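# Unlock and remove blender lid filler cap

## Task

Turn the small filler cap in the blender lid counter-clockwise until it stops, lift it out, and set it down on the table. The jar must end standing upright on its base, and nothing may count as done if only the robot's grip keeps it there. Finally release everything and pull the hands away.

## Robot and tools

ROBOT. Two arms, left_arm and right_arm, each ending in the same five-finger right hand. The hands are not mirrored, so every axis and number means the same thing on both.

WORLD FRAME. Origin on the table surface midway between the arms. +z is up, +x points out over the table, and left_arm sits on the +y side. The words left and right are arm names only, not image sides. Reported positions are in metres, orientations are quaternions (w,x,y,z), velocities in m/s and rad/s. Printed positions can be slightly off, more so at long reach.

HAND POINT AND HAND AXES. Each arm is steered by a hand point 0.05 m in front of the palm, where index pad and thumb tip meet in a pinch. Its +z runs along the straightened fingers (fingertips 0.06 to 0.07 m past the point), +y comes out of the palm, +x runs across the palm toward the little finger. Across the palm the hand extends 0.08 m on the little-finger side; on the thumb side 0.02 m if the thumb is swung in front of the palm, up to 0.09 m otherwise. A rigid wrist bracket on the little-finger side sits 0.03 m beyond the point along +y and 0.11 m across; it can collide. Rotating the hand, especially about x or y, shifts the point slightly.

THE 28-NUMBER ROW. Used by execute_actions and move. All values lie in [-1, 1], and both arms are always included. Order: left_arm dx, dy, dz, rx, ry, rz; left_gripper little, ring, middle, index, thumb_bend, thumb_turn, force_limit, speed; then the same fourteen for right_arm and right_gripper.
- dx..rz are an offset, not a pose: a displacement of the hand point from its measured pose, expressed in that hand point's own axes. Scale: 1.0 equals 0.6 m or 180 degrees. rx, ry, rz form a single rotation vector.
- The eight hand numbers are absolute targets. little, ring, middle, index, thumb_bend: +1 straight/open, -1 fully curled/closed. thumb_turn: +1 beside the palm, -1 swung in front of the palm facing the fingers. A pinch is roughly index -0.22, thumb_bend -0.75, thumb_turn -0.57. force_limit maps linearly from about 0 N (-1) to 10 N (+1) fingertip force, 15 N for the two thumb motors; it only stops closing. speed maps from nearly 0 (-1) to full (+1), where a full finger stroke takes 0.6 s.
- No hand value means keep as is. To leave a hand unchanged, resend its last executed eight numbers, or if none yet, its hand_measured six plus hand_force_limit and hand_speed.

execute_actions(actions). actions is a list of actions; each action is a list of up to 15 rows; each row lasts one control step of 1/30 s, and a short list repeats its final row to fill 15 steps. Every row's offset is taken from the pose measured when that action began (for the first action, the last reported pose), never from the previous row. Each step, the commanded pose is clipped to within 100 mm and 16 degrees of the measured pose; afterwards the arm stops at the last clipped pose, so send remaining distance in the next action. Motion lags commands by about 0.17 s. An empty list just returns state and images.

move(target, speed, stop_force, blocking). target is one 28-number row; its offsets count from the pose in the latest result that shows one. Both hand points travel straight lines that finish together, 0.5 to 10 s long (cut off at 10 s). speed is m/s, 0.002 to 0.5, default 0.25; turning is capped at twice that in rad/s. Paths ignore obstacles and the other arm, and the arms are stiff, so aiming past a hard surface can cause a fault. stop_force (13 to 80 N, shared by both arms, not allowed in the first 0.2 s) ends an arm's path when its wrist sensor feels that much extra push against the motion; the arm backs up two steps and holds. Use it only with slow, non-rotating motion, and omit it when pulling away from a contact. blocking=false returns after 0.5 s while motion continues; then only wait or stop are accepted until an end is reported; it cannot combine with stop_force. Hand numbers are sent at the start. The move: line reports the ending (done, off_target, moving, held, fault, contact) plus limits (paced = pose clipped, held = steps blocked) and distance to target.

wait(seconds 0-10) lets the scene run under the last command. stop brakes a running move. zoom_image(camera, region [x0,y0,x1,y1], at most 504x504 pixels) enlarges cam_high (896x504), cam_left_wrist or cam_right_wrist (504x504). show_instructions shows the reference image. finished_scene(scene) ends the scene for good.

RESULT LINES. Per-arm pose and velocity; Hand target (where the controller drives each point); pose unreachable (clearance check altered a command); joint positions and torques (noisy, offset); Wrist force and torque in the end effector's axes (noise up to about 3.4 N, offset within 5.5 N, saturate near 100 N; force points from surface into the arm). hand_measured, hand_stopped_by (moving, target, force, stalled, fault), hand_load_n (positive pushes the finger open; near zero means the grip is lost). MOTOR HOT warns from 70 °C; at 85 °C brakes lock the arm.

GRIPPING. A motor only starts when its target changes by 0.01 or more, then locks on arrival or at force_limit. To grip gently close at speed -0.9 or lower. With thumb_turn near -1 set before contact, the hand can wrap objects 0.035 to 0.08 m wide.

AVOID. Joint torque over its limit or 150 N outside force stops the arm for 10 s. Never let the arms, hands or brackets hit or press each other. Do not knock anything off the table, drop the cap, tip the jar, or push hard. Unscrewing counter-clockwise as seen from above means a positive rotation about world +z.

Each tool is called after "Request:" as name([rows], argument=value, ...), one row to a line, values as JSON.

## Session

Request:
execute_actions(actions=[])

Scene clock: 0.00 s.
left_arm: end_effector_position=(-0.1555, +1.2698, +0.5220) hand_measured=(+1.000, +1.000, +1.000, +1.000, +1.000, +1.000) hand_load_n=(+0.0, +0.0, +0.0, +0.0, +0.0, +0.0) hand_stopped_by=(target, target, target, target, target, target) hand_force_limit=0.00 hand_speed=-0.80 end_effector_quat_wxyz=(+0.154, +0.707, -0.686, +0.069) end_effector_velocity=(+0.000, +0.000, -0.000) end_effector_angular_velocity=(+0.000, -0.000, +0.000) | right_arm: end_effector_position=(+0.0003, -1.0964, +0.5276) hand_measured=(+1.000, +1.000, +1.000, +1.000, +1.000, +1.000) hand_load_n=(+0.0, +0.0, +0.0, +0.0, +0.0, +0.0) hand_stopped_by=(target, target, target, target, target, target) hand_force_limit=0.00 hand_speed=-0.80 end_effector_quat_wxyz=(-0.066, +0.769, +0.636, -0.004) end_effector_velocity=(-0.001, -0.000, -0.000) end_effector_angular_velocity=(-0.001, +0.000, -0.000)
Joint positions: left_arm=[ 1.258 -1.453  1.546  1.817  1.564 -1.934] | right_arm=[-1.821 -1.423  1.409  1.64   1.69  -1.765]
Joint velocities: left_arm=[ 0. -0. -0. -0.  0. -0.] | right_arm=[-0.001 -0.     0.    -0.001 -0.    -0.001]
Joint torques (N m, as the arm reports them, + toward a larger angle): no reading
Motor temperatures (°C, as the motors report them): left_arm=[27 27 27 32 32 33] | right_arm=[27 27 26 33 33 30]
Wrist force (N, on the end effector, along its own x y z axes, offset not removed): no reading
Wrist torque (N m, same axes, about the end effector's origin, offset not removed): no reading
Hand target (left_arm): -0.156, +1.270, +0.522; +0.154, +0.707, -0.686, +0.069
Hand target (right_arm): +0.000, -1.096, +0.528; -0.066, +0.769, +0.636, -0.004
camera_calibration (this result's frames):
cam_left_wrist: T_world_to_cam=[[-0.994508, 0.0377455, 0.0976193, -0.257046], [0.05707, 0.977415, 0.203479, -1.3312], [-0.0877341, 0.207932, -0.974201, 0.359189], [0, 0, 0, 1]] pos_world=[-0.148149, 1.23615, 0.645886]
cam_right_wrist: T_world_to_cam=[[0.943327, -0.297663, -0.146735, -0.246245], [-0.200048, -0.862824, 0.464237, -1.18469], [-0.264793, -0.408573, -0.873472, 0.136882], [0, 0, 0, 1]] pos_world=[0.0315404, -1.03955, 0.633405]

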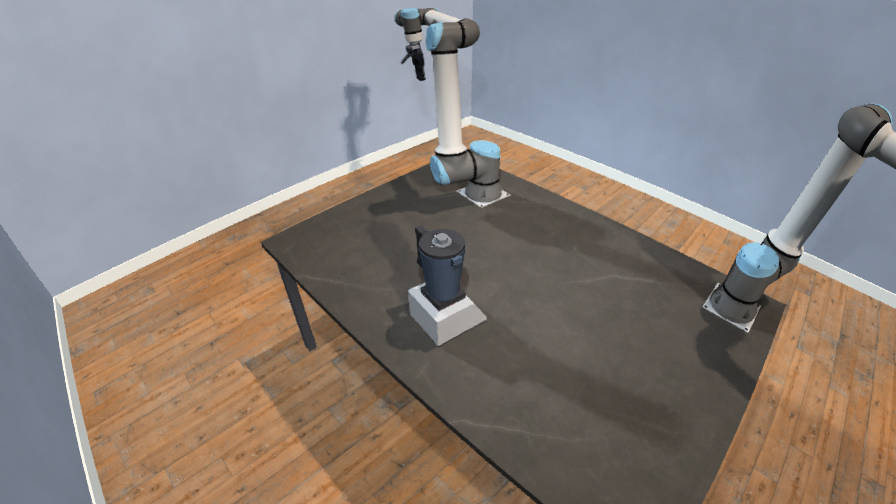

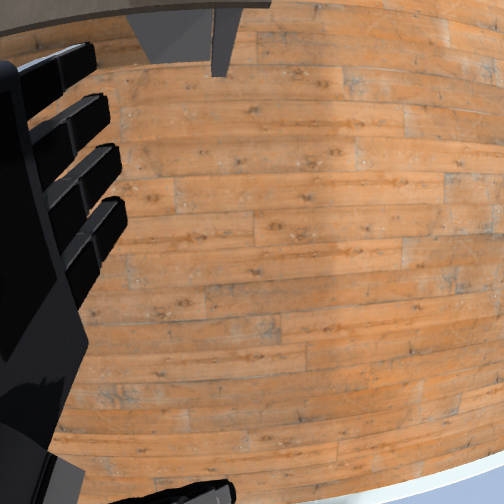

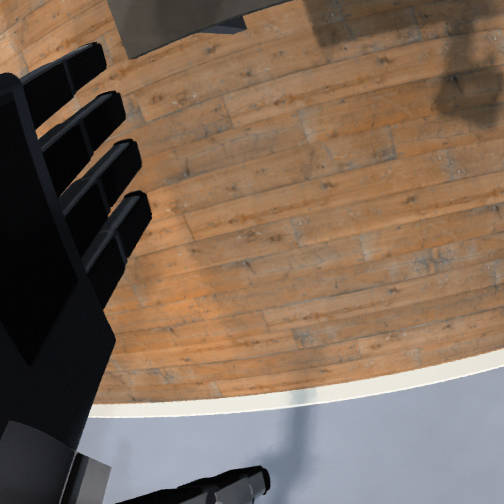

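Request:
zoom_image(camera="cam_high", region=[390, 210, 500, 350])

Request:
zoom_image(camera="cam_high", region=[410, 220, 474, 270])

Region (390, 210, 500, 350) of cam_high's 896x504 image, scaled by 3.600, with more detail than that image has; it fills the left 396 columns of this view, and the rest is white.

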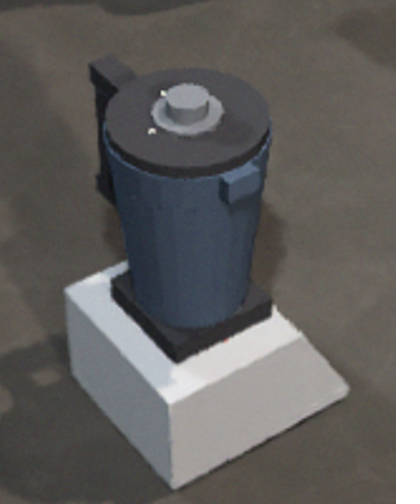

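Region (410, 220, 474, 270) of cam_high's 896x504 image, scaled by 7.875, with more detail than that image has; it fills the top 394 rows of this view, and the rest is white.

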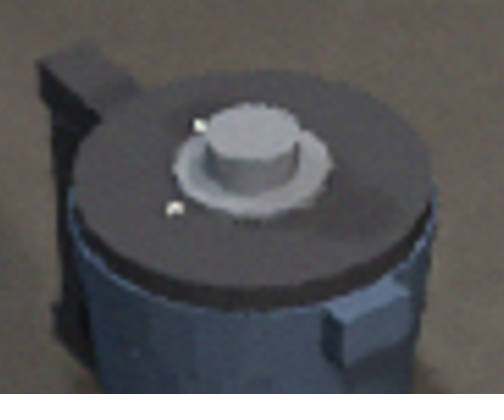

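Request:
execute_actions([
  [[0,0,0,0,0,0,1,1,1,1,1,1,0,-0.8,0.0007,0.0006,0,0.0001,-0.0002,-0.0003,1,1,0.35,0.35,0.03,-1,0,-0.4],[0,0,0,0,0,0,1,1,1,1,1,1,0,-0.8,0.0027,0.0023,0,0.0002,-0.0008,-0.0012,1,1,0.35,0.35,0.03,-1,0,-0.4],[0,0,0,0,0,0,1,1,1,1,1,1,0,-0.8,0.006,0.0051,-0.0001,0.0006,-0.0018,-0.0026,1,1,0.35,0.35,0.03,-1,0,-0.4],[0,0,0,0,0,0,1,1,1,1,1,1,0,-0.8,0.0107,0.0091,-0.0001,0.001,-0.0032,-0.0046,1,1,0.35,0.35,0.03,-1,0,-0.4],[0,0,0,0,0,0,1,1,1,1,1,1,0,-0.8,0.0167,0.0142,-0.0002,0.0015,-0.0049,-0.0072,1,1,0.35,0.35,0.03,-1,0,-0.4],[0,0,0,0,0,0,1,1,1,1,1,1,0,-0.8,0.0241,0.0204,-0.0002,0.0022,-0.0071,-0.0104,1,1,0.35,0.35,0.03,-1,0,-0.4],[0,0,0,0,0,0,1,1,1,1,1,1,0,-0.8,0.0328,0.0278,-0.0003,0.003,-0.0097,-0.0142,1,1,0.35,0.35,0.03,-1,0,-0.4],[0,0,0,0,0,0,1,1,1,1,1,1,0,-0.8,0.0428,0.0363,-0.0004,0.004,-0.0126,-0.0185,1,1,0.35,0.35,0.03,-1,0,-0.4],[0,0,0,0,0,0,1,1,1,1,1,1,0,-0.8,0.0542,0.0459,-0.0005,0.005,-0.016,-0.0234,1,1,0.35,0.35,0.03,-1,0,-0.4],[0,0,0,0,0,0,1,1,1,1,1,1,0,-0.8,0.0669,0.0567,-0.0007,0.0062,-0.0197,-0.0289,1,1,0.35,0.35,0.03,-1,0,-0.4],[0,0,0,0,0,0,1,1,1,1,1,1,0,-0.8,0.081,0.0686,-0.0008,0.0075,-0.0238,-0.035,1,1,0.35,0.35,0.03,-1,0,-0.4],[0,0,0,0,0,0,1,1,1,1,1,1,0,-0.8,0.0964,0.0816,-0.001,0.0089,-0.0284,-0.0416,1,1,0.35,0.35,0.03,-1,0,-0.4],[0,0,0,0,0,0,1,1,1,1,1,1,0,-0.8,0.1131,0.0958,-0.0011,0.0105,-0.0333,-0.0489,1,1,0.35,0.35,0.03,-1,0,-0.4],[0,0,0,0,0,0,1,1,1,1,1,1,0,-0.8,0.1312,0.1111,-0.0013,0.0121,-0.0386,-0.0567,1,1,0.35,0.35,0.03,-1,0,-0.4],[0,0,0,0,0,0,1,1,1,1,1,1,0,-0.8,0.1506,0.1275,-0.0015,0.0139,-0.0443,-0.065,1,1,0.35,0.35,0.03,-1,0,-0.4]],
  [[0,0,0,0,0,0,1,1,1,1,1,1,0,-0.8,0.1004,0.0898,-0.0063,0.0097,-0.0309,-0.0454,1,1,0.35,0.35,0.03,-1,0,-0.4],[0,0,0,0,0,0,1,1,1,1,1,1,0,-0.8,0.1195,0.107,-0.0075,0.0116,-0.0369,-0.0541,1,1,0.35,0.35,0.03,-1,0,-0.4],[0,0,0,0,0,0,1,1,1,1,1,1,0,-0.8,0.1387,0.1242,-0.0087,0.0134,-0.0428,-0.0627,1,1,0.35,0.35,0.03,-1,0,-0.4],[0,0,0,0,0,0,1,1,1,1,1,1,0,-0.8,0.1579,0.1413,-0.0099,0.0153,-0.0487,-0.0714,1,1,0.35,0.35,0.03,-1,0,-0.4],[0,0,0,0,0,0,1,1,1,1,1,1,0,-0.8,0.1771,0.1585,-0.0112,0.0171,-0.0546,-0.0801,1,1,0.35,0.35,0.03,-1,0,-0.4],[0,0,0,0,0,0,1,1,1,1,1,1,0,-0.8,0.1962,0.1757,-0.0124,0.019,-0.0605,-0.0887,1,1,0.35,0.35,0.03,-1,0,-0.4],[0,0,0,0,0,0,1,1,1,1,1,1,0,-0.8,0.2154,0.1928,-0.0136,0.0209,-0.0664,-0.0974,1,1,0.35,0.35,0.03,-1,0,-0.4],[0,0,0,0,0,0,1,1,1,1,1,1,0,-0.8,0.2346,0.21,-0.0148,0.0227,-0.0723,-0.1061,1,1,0.35,0.35,0.03,-1,0,-0.4],[0,0,0,0,0,0,1,1,1,1,1,1,0,-0.8,0.2538,0.2271,-0.016,0.0246,-0.0782,-0.1148,1,1,0.35,0.35,0.03,-1,0,-0.4],[0,0,0,0,0,0,1,1,1,1,1,1,0,-0.8,0.273,0.2443,-0.0172,0.0264,-0.0842,-0.1234,1,1,0.35,0.35,0.03,-1,0,-0.4],[0,0,0,0,0,0,1,1,1,1,1,1,0,-0.8,0.2921,0.2615,-0.0184,0.0283,-0.0901,-0.1321,1,1,0.35,0.35,0.03,-1,0,-0.4],[0,0,0,0,0,0,1,1,1,1,1,1,0,-0.8,0.3113,0.2786,-0.0196,0.0301,-0.096,-0.1408,1,1,0.35,0.35,0.03,-1,0,-0.4],[0,0,0,0,0,0,1,1,1,1,1,1,0,-0.8,0.3305,0.2958,-0.0208,0.032,-0.1019,-0.1494,1,1,0.35,0.35,0.03,-1,0,-0.4],[0,0,0,0,0,0,1,1,1,1,1,1,0,-0.8,0.3497,0.313,-0.022,0.0338,-0.1078,-0.1581,1,1,0.35,0.35,0.03,-1,0,-0.4],[0,0,0,0,0,0,1,1,1,1,1,1,0,-0.8,0.3689,0.3301,-0.0232,0.0357,-0.1137,-0.1668,1,1,0.35,0.35,0.03,-1,0,-0.4]],
  [[0,0,0,0,0,0,1,1,1,1,1,1,0,-0.8,0.0762,0.1274,-0.0384,0.0113,-0.0361,-0.0529,1,1,0.35,0.35,0.03,-1,0,-0.4],[0,0,0,0,0,0,1,1,1,1,1,1,0,-0.8,0.0887,0.1483,-0.0447,0.0132,-0.042,-0.0616,1,1,0.35,0.35,0.03,-1,0,-0.4],[0,0,0,0,0,0,1,1,1,1,1,1,0,-0.8,0.1012,0.1692,-0.051,0.015,-0.0479,-0.0702,1,1,0.35,0.35,0.03,-1,0,-0.4],[0,0,0,0,0,0,1,1,1,1,1,1,0,-0.8,0.1136,0.1901,-0.0573,0.0169,-0.0538,-0.0789,1,1,0.35,0.35,0.03,-1,0,-0.4],[0,0,0,0,0,0,1,1,1,1,1,1,0,-0.8,0.1261,0.211,-0.0636,0.0187,-0.0597,-0.0876,1,1,0.35,0.35,0.03,-1,0,-0.4],[0,0,0,0,0,0,1,1,1,1,1,1,0,-0.8,0.1386,0.2319,-0.0699,0.0206,-0.0656,-0.0963,1,1,0.35,0.35,0.03,-1,0,-0.4],[0,0,0,0,0,0,1,1,1,1,1,1,0,-0.8,0.1511,0.2528,-0.0762,0.0225,-0.0715,-0.1049,1,1,0.35,0.35,0.03,-1,0,-0.4],[0,0,0,0,0,0,1,1,1,1,1,1,0,-0.8,0.1636,0.2737,-0.0825,0.0243,-0.0775,-0.1136,1,1,0.35,0.35,0.03,-1,0,-0.4],[0,0,0,0,0,0,1,1,1,1,1,1,0,-0.8,0.1761,0.2946,-0.0888,0.0262,-0.0834,-0.1223,1,1,0.35,0.35,0.03,-1,0,-0.4],[0,0,0,0,0,0,1,1,1,1,1,1,0,-0.8,0.1886,0.3155,-0.0951,0.028,-0.0893,-0.1309,1,1,0.35,0.35,0.03,-1,0,-0.4],[0,0,0,0,0,0,1,1,1,1,1,1,0,-0.8,0.2011,0.3363,-0.1014,0.0299,-0.0952,-0.1396,1,1,0.35,0.35,0.03,-1,0,-0.4],[0,0,0,0,0,0,1,1,1,1,1,1,0,-0.8,0.2135,0.3572,-0.1077,0.0317,-0.1011,-0.1483,1,1,0.35,0.35,0.03,-1,0,-0.4],[0,0,0,0,0,0,1,1,1,1,1,1,0,-0.8,0.226,0.3781,-0.114,0.0336,-0.107,-0.157,1,1,0.35,0.35,0.03,-1,0,-0.4],[0,0,0,0,0,0,1,1,1,1,1,1,0,-0.8,0.2385,0.399,-0.1203,0.0355,-0.1129,-0.1656,1,1,0.35,0.35,0.03,-1,0,-0.4],[0,0,0,0,0,0,1,1,1,1,1,1,0,-0.8,0.251,0.4199,-0.1266,0.0373,-0.1188,-0.1743,1,1,0.35,0.35,0.03,-1,0,-0.4]],
  [[0,0,0,0,0,0,1,1,1,1,1,1,0,-0.8,0.0233,0.1359,-0.0625,0.0113,-0.0361,-0.0529,1,1,0.35,0.35,0.03,-1,0,-0.4],[0,0,0,0,0,0,1,1,1,1,1,1,0,-0.8,0.0271,0.1582,-0.0728,0.0132,-0.042,-0.0616,1,1,0.35,0.35,0.03,-1,0,-0.4],[0,0,0,0,0,0,1,1,1,1,1,1,0,-0.8,0.031,0.1805,-0.083,0.015,-0.0479,-0.0702,1,1,0.35,0.35,0.03,-1,0,-0.4],[0,0,0,0,0,0,1,1,1,1,1,1,0,-0.8,0.0348,0.2027,-0.0933,0.0169,-0.0538,-0.0789,1,1,0.35,0.35,0.03,-1,0,-0.4],[0,0,0,0,0,0,1,1,1,1,1,1,0,-0.8,0.0386,0.225,-0.1035,0.0187,-0.0597,-0.0876,1,1,0.35,0.35,0.03,-1,0,-0.4],[0,0,0,0,0,0,1,1,1,1,1,1,0,-0.8,0.0424,0.2473,-0.1138,0.0206,-0.0656,-0.0963,1,1,0.35,0.35,0.03,-1,0,-0.4],[0,0,0,0,0,0,1,1,1,1,1,1,0,-0.8,0.0462,0.2696,-0.124,0.0225,-0.0715,-0.1049,1,1,0.35,0.35,0.03,-1,0,-0.4],[0,0,0,0,0,0,1,1,1,1,1,1,0,-0.8,0.0501,0.2918,-0.1343,0.0243,-0.0775,-0.1136,1,1,0.35,0.35,0.03,-1,0,-0.4],[0,0,0,0,0,0,1,1,1,1,1,1,0,-0.8,0.0539,0.3141,-0.1445,0.0262,-0.0834,-0.1223,1,1,0.35,0.35,0.03,-1,0,-0.4],[0,0,0,0,0,0,1,1,1,1,1,1,0,-0.8,0.0577,0.3364,-0.1548,0.028,-0.0893,-0.1309,1,1,0.35,0.35,0.03,-1,0,-0.4],[0,0,0,0,0,0,1,1,1,1,1,1,0,-0.8,0.0615,0.3587,-0.165,0.0299,-0.0952,-0.1396,1,1,0.35,0.35,0.03,-1,0,-0.4],[0,0,0,0,0,0,1,1,1,1,1,1,0,-0.8,0.0654,0.381,-0.1753,0.0317,-0.1011,-0.1483,1,1,0.35,0.35,0.03,-1,0,-0.4],[0,0,0,0,0,0,1,1,1,1,1,1,0,-0.8,0.0692,0.4032,-0.1855,0.0336,-0.107,-0.157,1,1,0.35,0.35,0.03,-1,0,-0.4],[0,0,0,0,0,0,1,1,1,1,1,1,0,-0.8,0.073,0.4255,-0.1958,0.0355,-0.1129,-0.1656,1,1,0.35,0.35,0.03,-1,0,-0.4],[0,0,0,0,0,0,1,1,1,1,1,1,0,-0.8,0.0768,0.4478,-0.206,0.0373,-0.1188,-0.1743,1,1,0.35,0.35,0.03,-1,0,-0.4]],
])

Request:
execute_actions([
  [[0,0,0,0,0,0,1,1,1,1,1,1,0,-0.8,-0.0331,0.1271,-0.0756,0.0113,-0.0361,-0.0529,1,1,0.35,0.35,0.03,-1,0,-0.4],[0,0,0,0,0,0,1,1,1,1,1,1,0,-0.8,-0.0386,0.1479,-0.088,0.0132,-0.042,-0.0616,1,1,0.35,0.35,0.03,-1,0,-0.4],[0,0,0,0,0,0,1,1,1,1,1,1,0,-0.8,-0.044,0.1687,-0.1004,0.015,-0.0479,-0.0702,1,1,0.35,0.35,0.03,-1,0,-0.4],[0,0,0,0,0,0,1,1,1,1,1,1,0,-0.8,-0.0494,0.1895,-0.1128,0.0169,-0.0538,-0.0789,1,1,0.35,0.35,0.03,-1,0,-0.4],[0,0,0,0,0,0,1,1,1,1,1,1,0,-0.8,-0.0549,0.2104,-0.1252,0.0187,-0.0597,-0.0876,1,1,0.35,0.35,0.03,-1,0,-0.4],[0,0,0,0,0,0,1,1,1,1,1,1,0,-0.8,-0.0603,0.2312,-0.1376,0.0206,-0.0656,-0.0963,1,1,0.35,0.35,0.03,-1,0,-0.4],[0,0,0,0,0,0,1,1,1,1,1,1,0,-0.8,-0.0657,0.252,-0.1499,0.0225,-0.0715,-0.1049,1,1,0.35,0.35,0.03,-1,0,-0.4],[0,0,0,0,0,0,1,1,1,1,1,1,0,-0.8,-0.0712,0.2729,-0.1623,0.0243,-0.0775,-0.1136,1,1,0.35,0.35,0.03,-1,0,-0.4],[0,0,0,0,0,0,1,1,1,1,1,1,0,-0.8,-0.0766,0.2937,-0.1747,0.0262,-0.0834,-0.1223,1,1,0.35,0.35,0.03,-1,0,-0.4],[0,0,0,0,0,0,1,1,1,1,1,1,0,-0.8,-0.082,0.3145,-0.1871,0.028,-0.0893,-0.1309,1,1,0.35,0.35,0.03,-1,0,-0.4],[0,0,0,0,0,0,1,1,1,1,1,1,0,-0.8,-0.0875,0.3353,-0.1995,0.0299,-0.0952,-0.1396,1,1,0.35,0.35,0.03,-1,0,-0.4],[0,0,0,0,0,0,1,1,1,1,1,1,0,-0.8,-0.0929,0.3562,-0.2119,0.0317,-0.1011,-0.1483,1,1,0.35,0.35,0.03,-1,0,-0.4],[0,0,0,0,0,0,1,1,1,1,1,1,0,-0.8,-0.0983,0.377,-0.2243,0.0336,-0.107,-0.157,1,1,0.35,0.35,0.03,-1,0,-0.4],[0,0,0,0,0,0,1,1,1,1,1,1,0,-0.8,-0.1038,0.3978,-0.2367,0.0355,-0.1129,-0.1656,1,1,0.35,0.35,0.03,-1,0,-0.4],[0,0,0,0,0,0,1,1,1,1,1,1,0,-0.8,-0.1092,0.4187,-0.2491,0.0373,-0.1188,-0.1743,1,1,0.35,0.35,0.03,-1,0,-0.4]],
  [[0,0,0,0,0,0,1,1,1,1,1,1,0,-0.8,-0.0869,0.1011,-0.0764,0.0113,-0.0361,-0.0529,1,1,0.35,0.35,0.03,-1,0,-0.4],[0,0,0,0,0,0,1,1,1,1,1,1,0,-0.8,-0.1011,0.1177,-0.089,0.0132,-0.042,-0.0616,1,1,0.35,0.35,0.03,-1,0,-0.4],[0,0,0,0,0,0,1,1,1,1,1,1,0,-0.8,-0.1154,0.1343,-0.1015,0.015,-0.0479,-0.0702,1,1,0.35,0.35,0.03,-1,0,-0.4],[0,0,0,0,0,0,1,1,1,1,1,1,0,-0.8,-0.1296,0.1509,-0.114,0.0169,-0.0538,-0.0789,1,1,0.35,0.35,0.03,-1,0,-0.4],[0,0,0,0,0,0,1,1,1,1,1,1,0,-0.8,-0.1439,0.1675,-0.1266,0.0187,-0.0597,-0.0876,1,1,0.35,0.35,0.03,-1,0,-0.4],[0,0,0,0,0,0,1,1,1,1,1,1,0,-0.8,-0.1581,0.184,-0.1391,0.0206,-0.0656,-0.0963,1,1,0.35,0.35,0.03,-1,0,-0.4],[0,0,0,0,0,0,1,1,1,1,1,1,0,-0.8,-0.1724,0.2006,-0.1516,0.0225,-0.0715,-0.1049,1,1,0.35,0.35,0.03,-1,0,-0.4],[0,0,0,0,0,0,1,1,1,1,1,1,0,-0.8,-0.1866,0.2172,-0.1642,0.0243,-0.0775,-0.1136,1,1,0.35,0.35,0.03,-1,0,-0.4],[0,0,0,0,0,0,1,1,1,1,1,1,0,-0.8,-0.2009,0.2338,-0.1767,0.0262,-0.0834,-0.1223,1,1,0.35,0.35,0.03,-1,0,-0.4],[0,0,0,0,0,0,1,1,1,1,1,1,0,-0.8,-0.2151,0.2504,-0.1892,0.028,-0.0893,-0.1309,1,1,0.35,0.35,0.03,-1,0,-0.4],[0,0,0,0,0,0,1,1,1,1,1,1,0,-0.8,-0.2294,0.2669,-0.2017,0.0299,-0.0952,-0.1396,1,1,0.35,0.35,0.03,-1,0,-0.4],[0,0,0,0,0,0,1,1,1,1,1,1,0,-0.8,-0.2436,0.2835,-0.2143,0.0317,-0.1011,-0.1483,1,1,0.35,0.35,0.03,-1,0,-0.4],[0,0,0,0,0,0,1,1,1,1,1,1,0,-0.8,-0.2579,0.3001,-0.2268,0.0336,-0.107,-0.157,1,1,0.35,0.35,0.03,-1,0,-0.4],[0,0,0,0,0,0,1,1,1,1,1,1,0,-0.8,-0.2721,0.3167,-0.2393,0.0355,-0.1129,-0.1656,1,1,0.35,0.35,0.03,-1,0,-0.4],[0,0,0,0,0,0,1,1,1,1,1,1,0,-0.8,-0.2863,0.3333,-0.2519,0.0373,-0.1188,-0.1743,1,1,0.35,0.35,0.03,-1,0,-0.4]],
  [[0,0,0,0,0,0,1,1,1,1,1,1,0,-0.8,-0.1318,0.0565,-0.0609,0.0113,-0.0359,-0.0526,1,1,0.35,0.35,0.03,-1,0,-0.4],[0,0,0,0,0,0,1,1,1,1,1,1,0,-0.8,-0.1513,0.0649,-0.07,0.0129,-0.0412,-0.0604,1,1,0.35,0.35,0.03,-1,0,-0.4],[0,0,0,0,0,0,1,1,1,1,1,1,0,-0.8,-0.1694,0.0727,-0.0783,0.0145,-0.0461,-0.0676,1,1,0.35,0.35,0.03,-1,0,-0.4],[0,0,0,0,0,0,1,1,1,1,1,1,0,-0.8,-0.1861,0.0798,-0.086,0.0159,-0.0507,-0.0743,1,1,0.35,0.35,0.03,-1,0,-0.4],[0,0,0,0,0,0,1,1,1,1,1,1,0,-0.8,-0.2013,0.0864,-0.0931,0.0172,-0.0548,-0.0804,1,1,0.35,0.35,0.03,-1,0,-0.4],[0,0,0,0,0,0,1,1,1,1,1,1,0,-0.8,-0.215,0.0923,-0.0994,0.0184,-0.0585,-0.0859,1,1,0.35,0.35,0.03,-1,0,-0.4],[0,0,0,0,0,0,1,1,1,1,1,1,0,-0.8,-0.2273,0.0976,-0.1051,0.0194,-0.0619,-0.0908,1,1,0.35,0.35,0.03,-1,0,-0.4],[0,0,0,0,0,0,1,1,1,1,1,1,0,-0.8,-0.2382,0.1022,-0.1102,0.0204,-0.0648,-0.0951,1,1,0.35,0.35,0.03,-1,0,-0.4],[0,0,0,0,0,0,1,1,1,1,1,1,0,-0.8,-0.2476,0.1063,-0.1145,0.0212,-0.0674,-0.0989,1,1,0.35,0.35,0.03,-1,0,-0.4],[0,0,0,0,0,0,1,1,1,1,1,1,0,-0.8,-0.2556,0.1097,-0.1182,0.0218,-0.0696,-0.102,1,1,0.35,0.35,0.03,-1,0,-0.4],[0,0,0,0,0,0,1,1,1,1,1,1,0,-0.8,-0.2621,0.1125,-0.1212,0.0224,-0.0713,-0.1046,1,1,0.35,0.35,0.03,-1,0,-0.4],[0,0,0,0,0,0,1,1,1,1,1,1,0,-0.8,-0.2671,0.1146,-0.1235,0.0228,-0.0727,-0.1067,1,1,0.35,0.35,0.03,-1,0,-0.4],[0,0,0,0,0,0,1,1,1,1,1,1,0,-0.8,-0.2708,0.1162,-0.1252,0.0231,-0.0737,-0.1081,1,1,0.35,0.35,0.03,-1,0,-0.4],[0,0,0,0,0,0,1,1,1,1,1,1,0,-0.8,-0.2729,0.1171,-0.1262,0.0233,-0.0743,-0.109,1,1,0.35,0.35,0.03,-1,0,-0.4],[0,0,0,0,0,0,1,1,1,1,1,1,0,-0.8,-0.2737,0.1174,-0.1266,0.0234,-0.0745,-0.1093,1,1,0.35,0.35,0.03,-1,0,-0.4]],
])

Scene clock: 11.17 s.
left_arm: end_effector_position=(-0.1555, +1.2698, +0.5220) hand_measured=(+1.000, +1.000, +1.000, +1.000, +1.000, +1.000) hand_load_n=(+0.0, +0.0, +0.0, +0.0, +0.0, +0.0) hand_stopped_by=(target, target, target, target, target, target) hand_force_limit=0.00 hand_speed=-0.80 end_effector_quat_wxyz=(+0.154, +0.707, -0.686, +0.069) end_effector_velocity=(+0.000, -0.000, -0.000) end_effector_angular_velocity=(-0.001, +0.000, +0.001) | right_arm: end_effector_position=(+0.4161, -0.5946, +0.5124) hand_measured=(+1.000, +1.000, +0.350, +0.350, +0.030, -0.626) hand_load_n=(+0.0, +0.0, +0.0, +0.0, +0.0, +0.0) hand_stopped_by=(target, target, target, target, target, moving) hand_force_limit=0.00 hand_speed=-0.40 end_effector_quat_wxyz=(+0.146, +0.159, +0.926, -0.310) end_effector_velocity=(+0.228, +0.334, -0.008) end_effector_angular_velocity=(-0.442, +0.129, +0.915)
Joint positions: left_arm=[ 1.258 -1.453  1.546  1.817  1.564 -1.934] | right_arm=[-0.319 -1.922  1.853  1.132  2.074 -1.818]
Joint velocities: left_arm=[ 0.     0.     0.     0.     0.001 -0.001] | right_arm=[ 1.459  0.389 -0.144 -0.183  0.661  0.291]
Joint torques (N m, as the arm reports them, + toward a larger angle): left_arm=[  0.98 -44.71 -35.23   4.92  -0.24  -0.82] | right_arm=[ 35.81  25.91 -47.77   0.25   7.17   2.92]
Motor temperatures (°C, as the motors report them): left_arm=[27 27 27 32 32 33] | right_arm=[27 27 26 33 33 30]
Wrist force (N, on the end effector, along its own x y z axes, offset not removed): left_arm=[-0.2 -4.9 1.3] | right_arm=[-0.8 4.6 2.2]
Wrist torque (N m, same axes, about the end effector's origin, offset not removed): left_arm=[-0.93 0.00 -0.24] | right_arm=[0.50 0.01 -0.42]
Hand target (left_arm): -0.156, +1.270, +0.522; +0.154, +0.707, -0.686, +0.069
Hand target (right_arm): +0.453, -0.526, +0.511; +0.169, +0.071, +0.924, -0.336
Off the commanded pose (left_arm): 0.000 m, 0 deg.
Off the commanded pose (right_arm): 0.107 m, 11 deg; position clipped at the last step of the last action.
camera_calibration (this result's frames):
cam_left_wrist: T_world_to_cam=[[-0.994508, 0.0377455, 0.0976194, -0.257046], [0.0570699, 0.977415, 0.203479, -1.3312], [-0.0877342, 0.207932, -0.974201, 0.359189], [0, 0, 0, 1]] pos_world=[-0.148149, 1.23615, 0.645886]
cam_right_wrist: T_world_to_cam=[[0.498357, 0.70598, -0.503222, 0.473197], [0.644624, 0.0863979, 0.759602, -0.599886], [0.579741, -0.702942, -0.412035, -0.324185], [0, 0, 0, 1]] pos_world=[0.338823, -0.510121, 0.560222]

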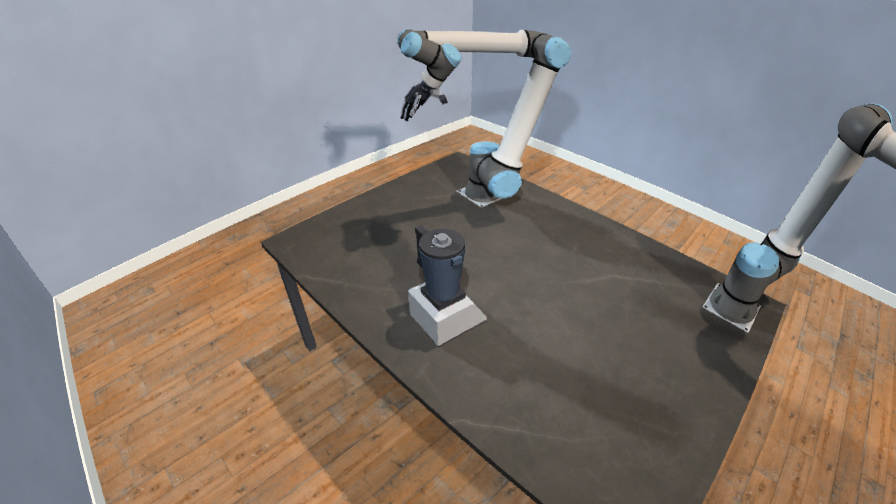

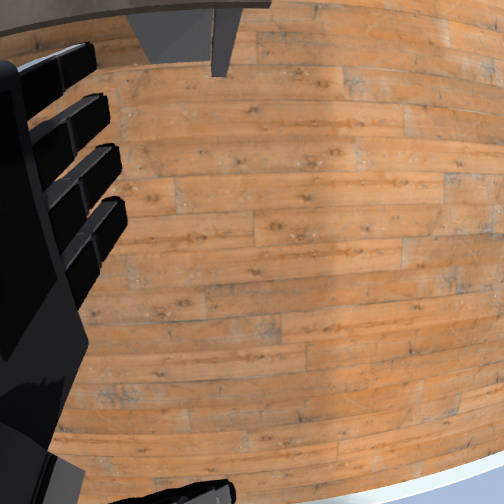

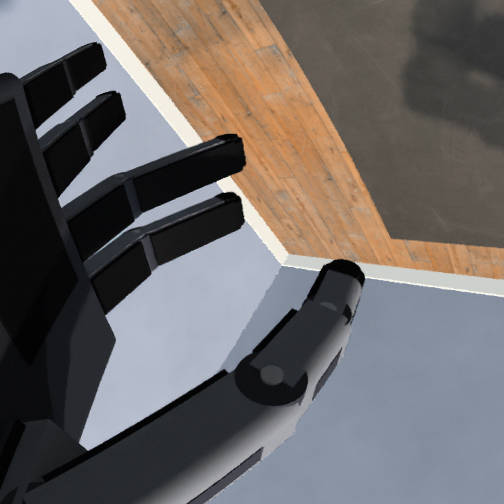

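Scene clock: 12.67 s.
left_arm: end_effector_position=(-0.1555, +1.2698, +0.5220) hand_measured=(+1.000, +1.000, +1.000, +1.000, +1.000, +1.000) hand_load_n=(+0.0, +0.0, +0.0, +0.0, +0.0, +0.0) hand_stopped_by=(target, target, target, target, target, target) hand_force_limit=0.00 hand_speed=-0.80 end_effector_quat_wxyz=(+0.154, +0.707, -0.686, +0.069) end_effector_velocity=(-0.001, +0.000, +0.000) end_effector_angular_velocity=(+0.001, +0.002, +0.000) | right_arm: end_effector_position=(+0.6030, -0.0304, +0.5245) hand_measured=(+1.000, +1.000, +0.350, +0.350, +0.030, -1.000) hand_load_n=(+0.0, +0.0, +0.0, +0.0, +0.0, +0.0) hand_stopped_by=(target, target, target, target, target, target) hand_force_limit=0.00 hand_speed=-0.40 end_effector_quat_wxyz=(+0.278, -0.440, +0.720, -0.460) end_effector_velocity=(+0.054, +0.157, +0.012) end_effector_angular_velocity=(-0.197, +0.027, +0.315)
Joint positions: left_arm=[ 1.258 -1.453  1.546  1.817  1.564 -1.934] | right_arm=[ 0.841 -1.284  1.286  0.892  2.567 -2.341]
Joint velocities: left_arm=[-0.    -0.     0.    -0.    -0.002 -0.001] | right_arm=[ 0.111  0.189 -0.288 -0.126 -0.025 -0.446]
Joint torques (N m, as the arm reports them, + toward a larger angle): left_arm=[  0.18 -45.55 -35.61   4.91  -0.29  -0.52] | right_arm=[ 10.89 -51.14 -43.87   0.54  -1.24  -2.92]
Motor temperatures (°C, as the motors report them): left_arm=[27 27 27 32 32 33] | right_arm=[27 27 26 33 33 30]
Wrist force (N, on the end effector, along its own x y z axes, offset not removed): left_arm=[0.5 -3.6 2.1] | right_arm=[-1.8 3.5 0.4]
Wrist torque (N m, same axes, about the end effector's origin, offset not removed): left_arm=[-0.68 -0.24 -0.17] | right_arm=[0.45 0.18 -0.48]
Hand target (left_arm): -0.156, +1.270, +0.522; +0.154, +0.707, -0.686, +0.069
Hand target (right_arm): +0.610, -0.009, +0.526; +0.280, -0.460, +0.704, -0.462
Off the commanded pose (left_arm): 0.000 m, 0 deg.
Off the commanded pose (right_arm): 0.024 m, 3 deg.
camera_calibration (this result's frames):
cam_left_wrist: T_world_to_cam=[[-0.994508, 0.0377455, 0.0976193, -0.257046], [0.0570699, 0.977415, 0.203479, -1.3312], [-0.0877342, 0.207932, -0.974201, 0.359189], [0, 0, 0, 1]] pos_world=[-0.148149, 1.23615, 0.645886]
cam_right_wrist: T_world_to_cam=[[-0.292806, 0.284415, -0.912893, 0.667025], [-0.00032014, 0.954708, 0.297545, -0.120689], [0.956172, 0.0874151, -0.279453, -0.303416], [0, 0, 0, 1]] pos_world=[0.485388, -0.0479659, 0.560043]

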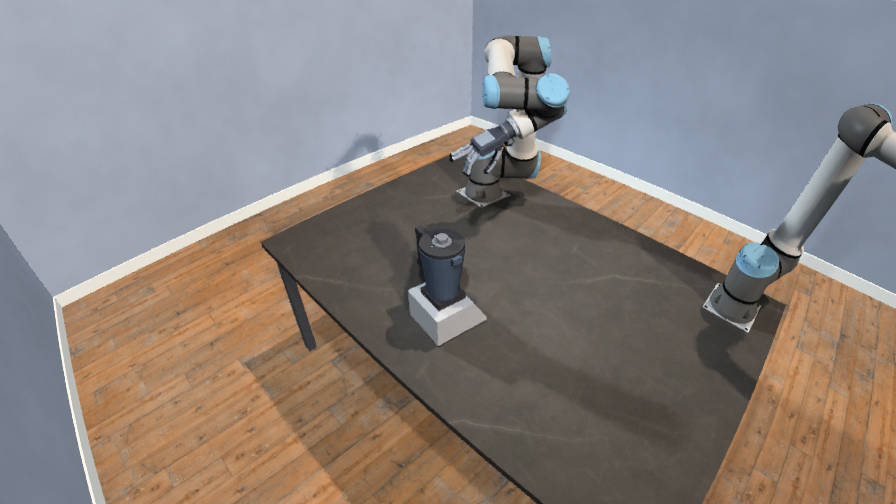

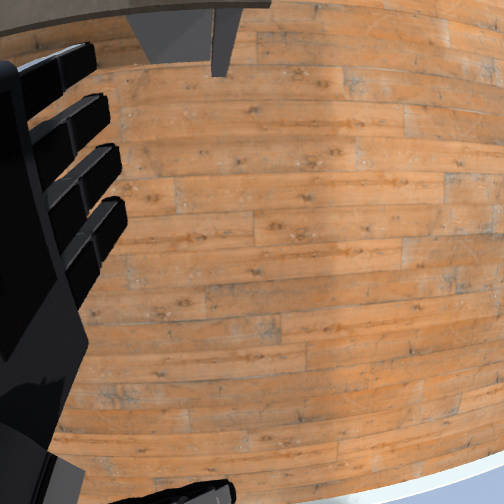

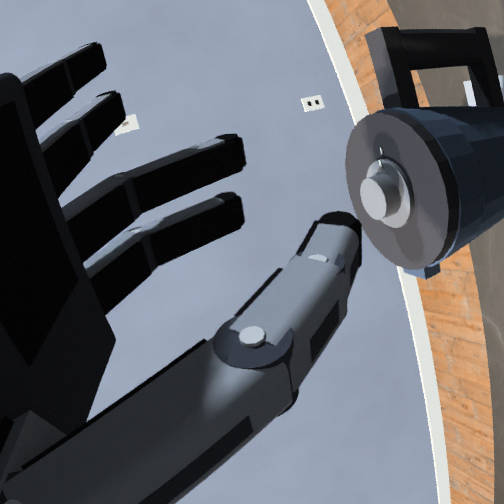

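Request:
execute_actions(actions=[])

Scene clock: 12.73 s.
left_arm: end_effector_position=(-0.1555, +1.2698, +0.5220) hand_measured=(+1.000, +1.000, +1.000, +1.000, +1.000, +1.000) hand_load_n=(+0.0, +0.0, +0.0, +0.0, +0.0, +0.0) hand_stopped_by=(target, target, target, target, target, target) hand_force_limit=0.00 hand_speed=-0.80 end_effector_quat_wxyz=(+0.154, +0.707, -0.686, +0.069) end_effector_velocity=(+0.000, +0.000, -0.000) end_effector_angular_velocity=(+0.001, -0.001, +0.000) | right_arm: end_effector_position=(+0.6060, -0.0217, +0.5251) hand_measured=(+1.000, +1.000, +0.350, +0.350, +0.030, -1.000) hand_load_n=(+0.0, +0.0, +0.0, +0.0, +0.0, +0.0) hand_stopped_by=(target, target, target, target, target, target) hand_force_limit=0.00 hand_speed=-0.40 end_effector_quat_wxyz=(+0.279, -0.448, +0.714, -0.461) end_effector_velocity=(+0.035, +0.101, +0.006) end_effector_angular_velocity=(-0.130, +0.018, +0.207)
Joint positions: left_arm=[ 1.258 -1.453  1.546  1.817  1.564 -1.934] | right_arm=[ 0.847 -1.274  1.27   0.884  2.565 -2.366]
Joint velocities: left_arm=[ 0.    -0.     0.    -0.001  0.    -0.   ] | right_arm=[ 0.069  0.12  -0.184 -0.087 -0.021 -0.296]
Joint torques (N m, as the arm reports them, + toward a larger angle): left_arm=[  1.27 -44.86 -35.33   4.96  -0.09  -0.54] | right_arm=[ 13.85 -48.38 -43.38   0.41  -1.46  -1.86]
Motor temperatures (°C, as the motors report them): left_arm=[27 27 27 32 32 33] | right_arm=[27 27 26 33 33 30]
Wrist force (N, on the end effector, along its own x y z axes, offset not removed): left_arm=[-0.1 -4.8 1.9] | right_arm=[-2.2 2.9 0.8]
Wrist torque (N m, same axes, about the end effector's origin, offset not removed): left_arm=[-0.89 -0.04 -0.30] | right_arm=[0.32 0.20 -0.44]
Hand target (left_arm): -0.156, +1.270, +0.522; +0.154, +0.707, -0.686, +0.069
Hand target (right_arm): +0.610, -0.009, +0.526; +0.280, -0.460, +0.704, -0.462
Off the commanded pose (left_arm): 0.000 m, 0 deg.
Off the commanded pose (right_arm): 0.015 m, 2 deg.
camera_calibration (this result's frames):
cam_left_wrist: T_world_to_cam=[[-0.994508, 0.0377457, 0.0976192, -0.257046], [0.05707, 0.977415, 0.203479, -1.3312], [-0.087734, 0.207932, -0.974201, 0.359189], [0, 0, 0, 1]] pos_world=[-0.148149, 1.23615, 0.645886]
cam_right_wrist: T_world_to_cam=[[-0.29908, 0.269147, -0.915484, 0.670826], [-0.0167499, 0.957769, 0.287051, -0.113589], [0.954081, 0.101186, -0.281942, -0.303986], [0, 0, 0, 1]] pos_world=[0.488755, -0.0409996, 0.561029]

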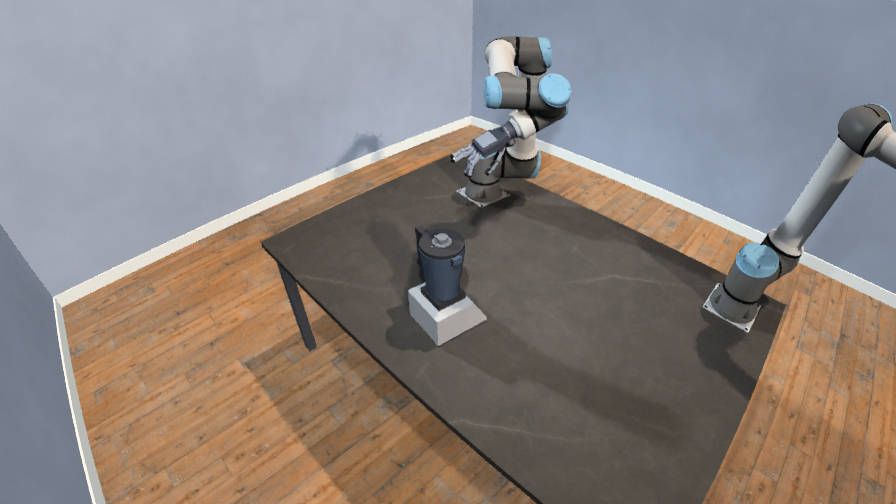

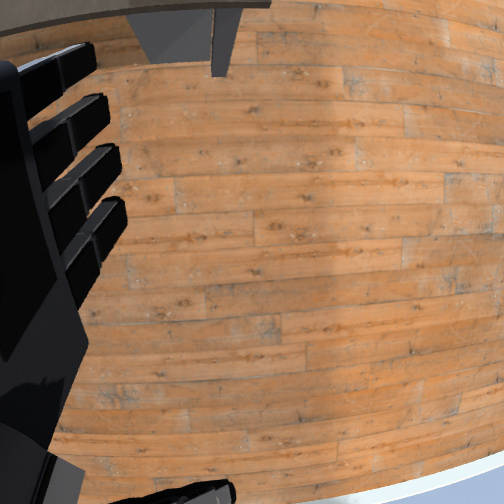

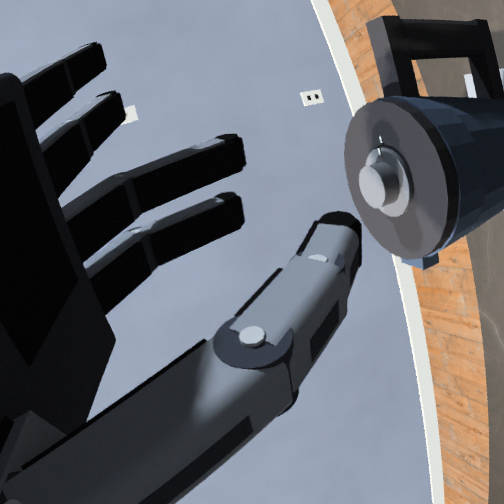

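Request:
wait(seconds=0.5)

Request:
zoom_image(camera="cam_right_wrist", region=[320, 70, 488, 238])

Scene clock: 13.40 s.
left_arm: end_effector_position=(-0.1555, +1.2698, +0.5220) hand_measured=(+1.000, +1.000, +1.000, +1.000, +1.000, +1.000) hand_load_n=(+0.0, +0.0, +0.0, +0.0, +0.0, +0.0) hand_stopped_by=(target, target, target, target, target, target) hand_force_limit=0.00 hand_speed=-0.80 end_effector_quat_wxyz=(+0.154, +0.707, -0.686, +0.069) end_effector_velocity=(+0.000, +0.000, -0.000) end_effector_angular_velocity=(+0.000, -0.000, -0.001) | right_arm: end_effector_position=(+0.6104, -0.0090, +0.5261) hand_measured=(+1.000, +1.000, +0.350, +0.350, +0.030, -1.000) hand_load_n=(+0.0, +0.0, +0.0, +0.0, +0.0, +0.0) hand_stopped_by=(target, target, target, target, target, target) hand_force_limit=0.00 hand_speed=-0.40 end_effector_quat_wxyz=(+0.280, -0.460, +0.704, -0.462) end_effector_velocity=(+0.000, -0.001, -0.001) end_effector_angular_velocity=(-0.003, +0.001, -0.000)
Joint positions: left_arm=[ 1.258 -1.453  1.546  1.817  1.564 -1.934] | right_arm=[ 0.856 -1.259  1.247  0.873  2.562 -2.403]
Joint velocities: left_arm=[ 0.     0.     0.    -0.001 -0.     0.001] | right_arm=[-0.     0.001  0.001 -0.     0.001 -0.002]
Joint torques (N m, as the arm reports them, + toward a larger angle): left_arm=[  1.21 -47.12 -35.39   4.91  -0.32  -0.5 ] | right_arm=[ 14.78 -48.23 -46.     0.07  -1.16  -2.06]
Motor temperatures (°C, as the motors report them): left_arm=[27 27 27 32 32 33] | right_arm=[27 27 26 33 33 30]
Wrist force (N, on the end effector, along its own x y z axes, offset not removed): left_arm=[0.1 -2.0 0.4] | right_arm=[0.4 3.9 1.2]
Wrist torque (N m, same axes, about the end effector's origin, offset not removed): left_arm=[-0.39 -0.09 -0.09] | right_arm=[0.43 -0.16 -0.33]
Hand target (left_arm): -0.156, +1.270, +0.522; +0.154, +0.707, -0.686, +0.069
Hand target (right_arm): +0.610, -0.009, +0.526; +0.280, -0.460, +0.704, -0.462
Off the commanded pose (left_arm): 0.000 m, 0 deg.
Off the commanded pose (right_arm): 0.002 m, 0 deg.
wait: 0.50 s; at rest by 0.27 s
camera_calibration (this result's frames):
cam_left_wrist: T_world_to_cam=[[-0.994508, 0.0377455, 0.0976194, -0.257046], [0.0570699, 0.977415, 0.203479, -1.3312], [-0.0877342, 0.207932, -0.974201, 0.359189], [0, 0, 0, 1]] pos_world=[-0.148149, 1.23615, 0.645886]
cam_right_wrist: T_world_to_cam=[[-0.307589, 0.246166, -0.919126, 0.676436], [-0.041348, 0.961585, 0.271375, -0.10271], [0.950621, 0.121476, -0.285594, -0.305003], [0, 0, 0, 1]] pos_world=[0.493759, -0.0307006, 0.562495]

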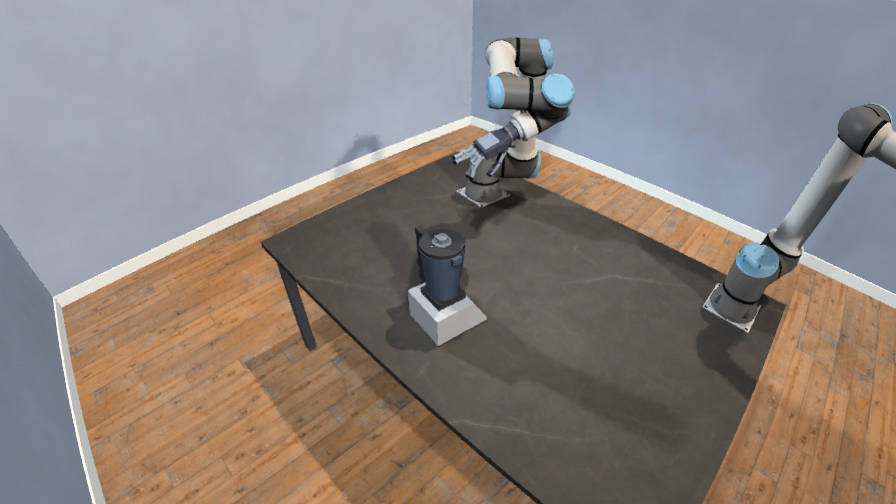

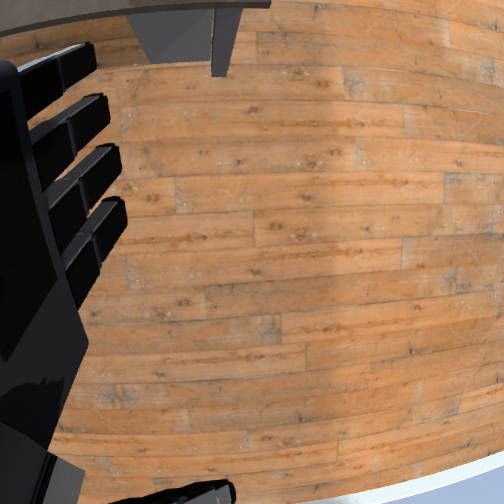

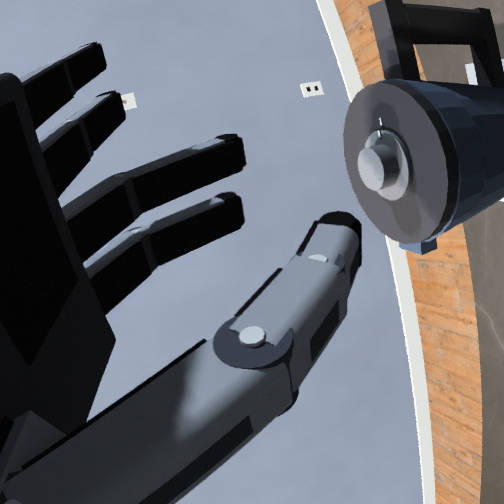

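Region (320, 70, 488, 238) of cam_right_wrist's 504x504 image, scaled by 3.000, with more detail than that image has.

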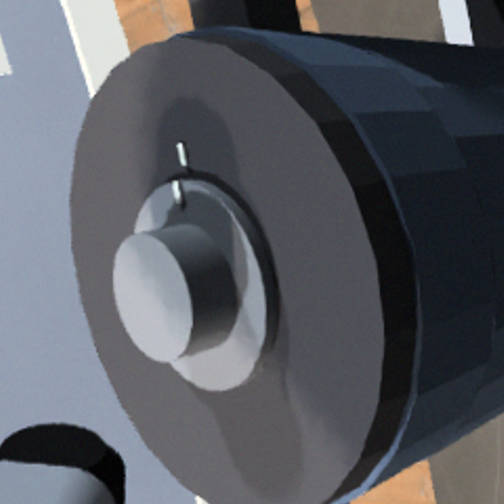

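Request:
move(target=[0,0,0,0,0,0,1,1,1,1,1,1,0,-0.8,-0.11708,0.06232,0.30728,-0.01229,0.01803,-0.04031,1,1,0.35,0.35,0.03,-1,0,-0.4], speed=0.4)

Request:
zoom_image(camera="cam_right_wrist", region=[252, 70, 504, 322])

Request:
zoom_image(camera="cam_high", region=[395, 185, 495, 275])

Scene clock: 16.10 s.
left_arm: end_effector_position=(-0.1555, +1.2698, +0.5220) hand_measured=(+1.000, +1.000, +1.000, +1.000, +1.000, +1.000) hand_load_n=(+0.0, +0.0, +0.0, +0.0, +0.0, +0.0) hand_stopped_by=(target, target, target, target, target, target) hand_force_limit=0.00 hand_speed=-0.80 end_effector_quat_wxyz=(+0.154, +0.707, -0.686, +0.069) end_effector_velocity=(-0.000, -0.000, +0.000) end_effector_angular_velocity=(+0.000, +0.000, -0.001) | right_arm: end_effector_position=(+0.7763, -0.0119, +0.4137) hand_measured=(+1.000, +1.000, +0.350, +0.350, +0.030, -1.000) hand_load_n=(+0.0, +0.0, +0.0, +0.0, +0.0, +0.0) hand_stopped_by=(target, target, target, target, target, target) hand_force_limit=0.00 hand_speed=-0.40 end_effector_quat_wxyz=(+0.222, -0.496, +0.690, -0.478) end_effector_velocity=(+0.004, -0.001, -0.000) end_effector_angular_velocity=(-0.001, -0.001, -0.003)
Joint positions: left_arm=[ 1.258 -1.453  1.546  1.817  1.564 -1.934] | right_arm=[ 0.722 -1.025  1.084  0.773  2.496 -2.612]
Joint velocities: left_arm=[-0.    -0.     0.     0.001 -0.001  0.001] | right_arm=[-0.003  0.005 -0.007  0.     0.002 -0.001]
Joint torques (N m, as the arm reports them, + toward a larger angle): left_arm=[ -0.41 -45.39 -35.72   5.22  -0.12  -0.45] | right_arm=[-16.33 -65.84 -45.83   4.81  -1.65  -2.12]
Motor temperatures (°C, as the motors report them): left_arm=[27 27 27 32 32 33] | right_arm=[27 27 26 33 33 30]
Wrist force (N, on the end effector, along its own x y z axes, offset not removed): left_arm=[0.5 -3.3 1.1] | right_arm=[0.1 1.2 1.9]
Wrist torque (N m, same axes, about the end effector's origin, offset not removed): left_arm=[-0.61 -0.15 -0.19] | right_arm=[0.00 -0.13 -0.46]
Hand target (left_arm): -0.156, +1.270, +0.522; +0.154, +0.707, -0.686, +0.069
Hand target (right_arm): +0.777, -0.012, +0.414; +0.221, -0.496, +0.690, -0.478
Off the commanded pose (left_arm): 0.000 m, 0 deg.
Off the commanded pose (right_arm): 0.001 m, 0 deg.
move: done
camera_calibration (this result's frames):
cam_left_wrist: T_world_to_cam=[[-0.994508, 0.0377454, 0.0976193, -0.257046], [0.0570698, 0.977415, 0.203479, -1.3312], [-0.0877341, 0.207932, -0.974201, 0.359189], [0, 0, 0, 1]] pos_world=[-0.148149, 1.23615, 0.645886]
cam_right_wrist: T_world_to_cam=[[-0.393033, 0.146086, -0.907846, 0.685333], [-0.0207519, 0.985639, 0.167588, -0.0353311], [0.91929, 0.0847069, -0.384357, -0.429696], [0, 0, 0, 1]] pos_world=[0.66364, -0.0288953, 0.462942]

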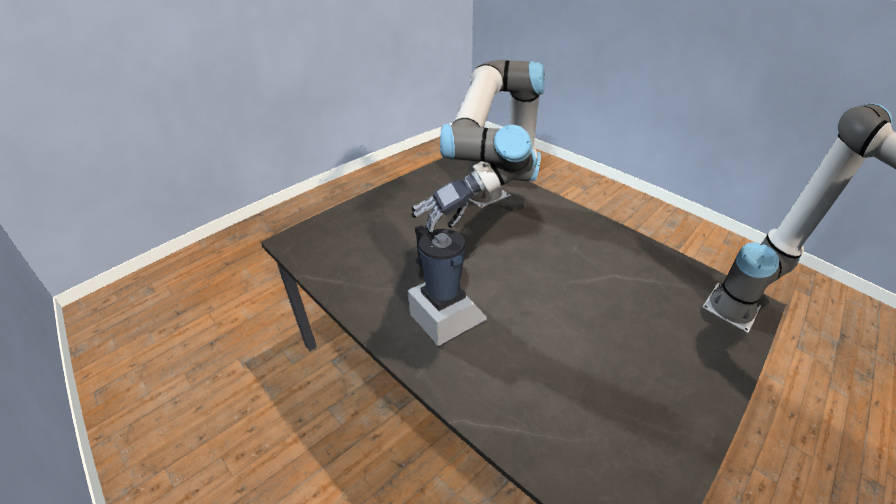

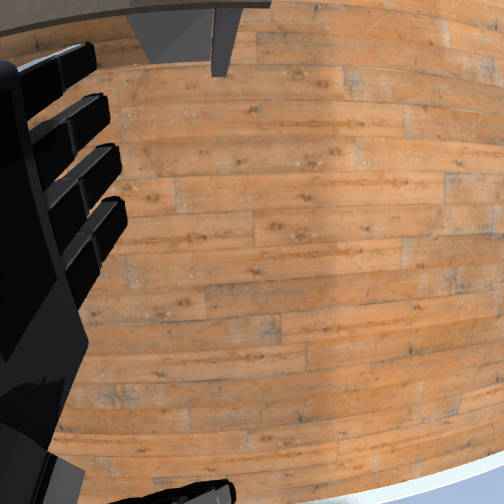

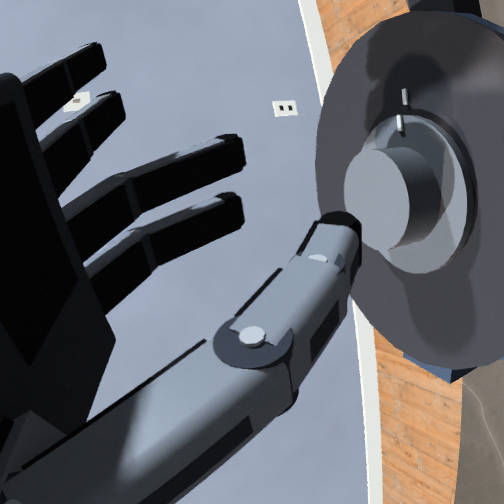

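Region (252, 70, 504, 322) of cam_right_wrist's 504x504 image, scaled by 2.000, with more detail than that image has.

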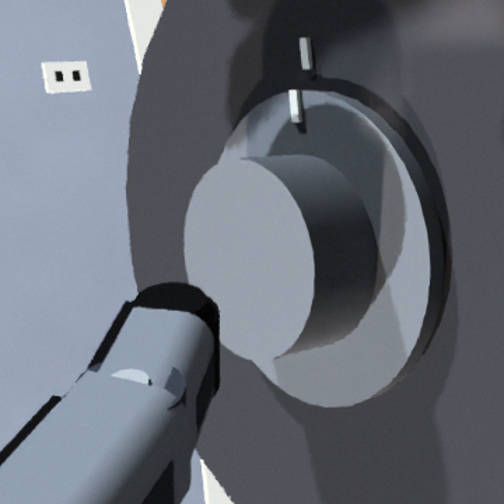

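Region (395, 185, 495, 275) of cam_high's 896x504 image, scaled by 5.040, with more detail than that image has; it fills the top 454 rows of this view, and the rest is white.

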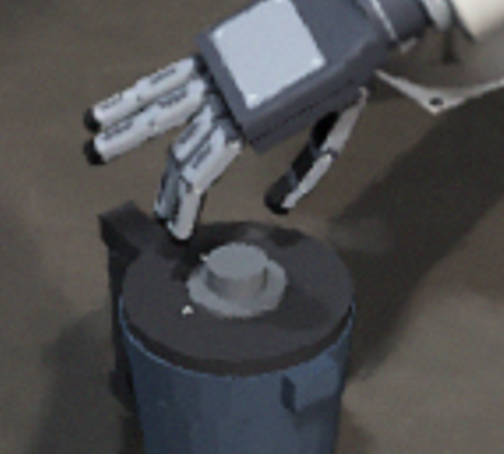

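Request:
zoom_image(camera="cam_high", region=[420, 208, 468, 252])

Region (420, 208, 468, 252) of cam_high's 896x504 image, scaled by 10.500, with more detail than that image has; it fills the top 462 rows of this view, and the rest is white.

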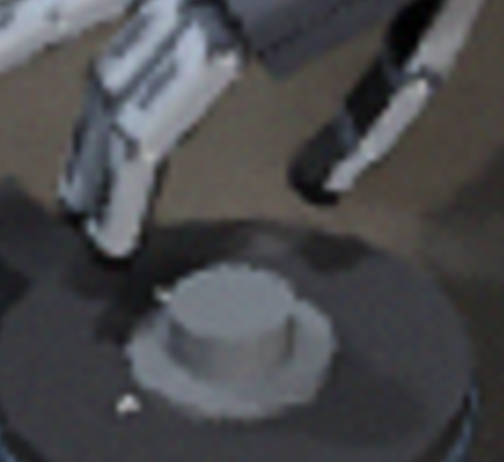

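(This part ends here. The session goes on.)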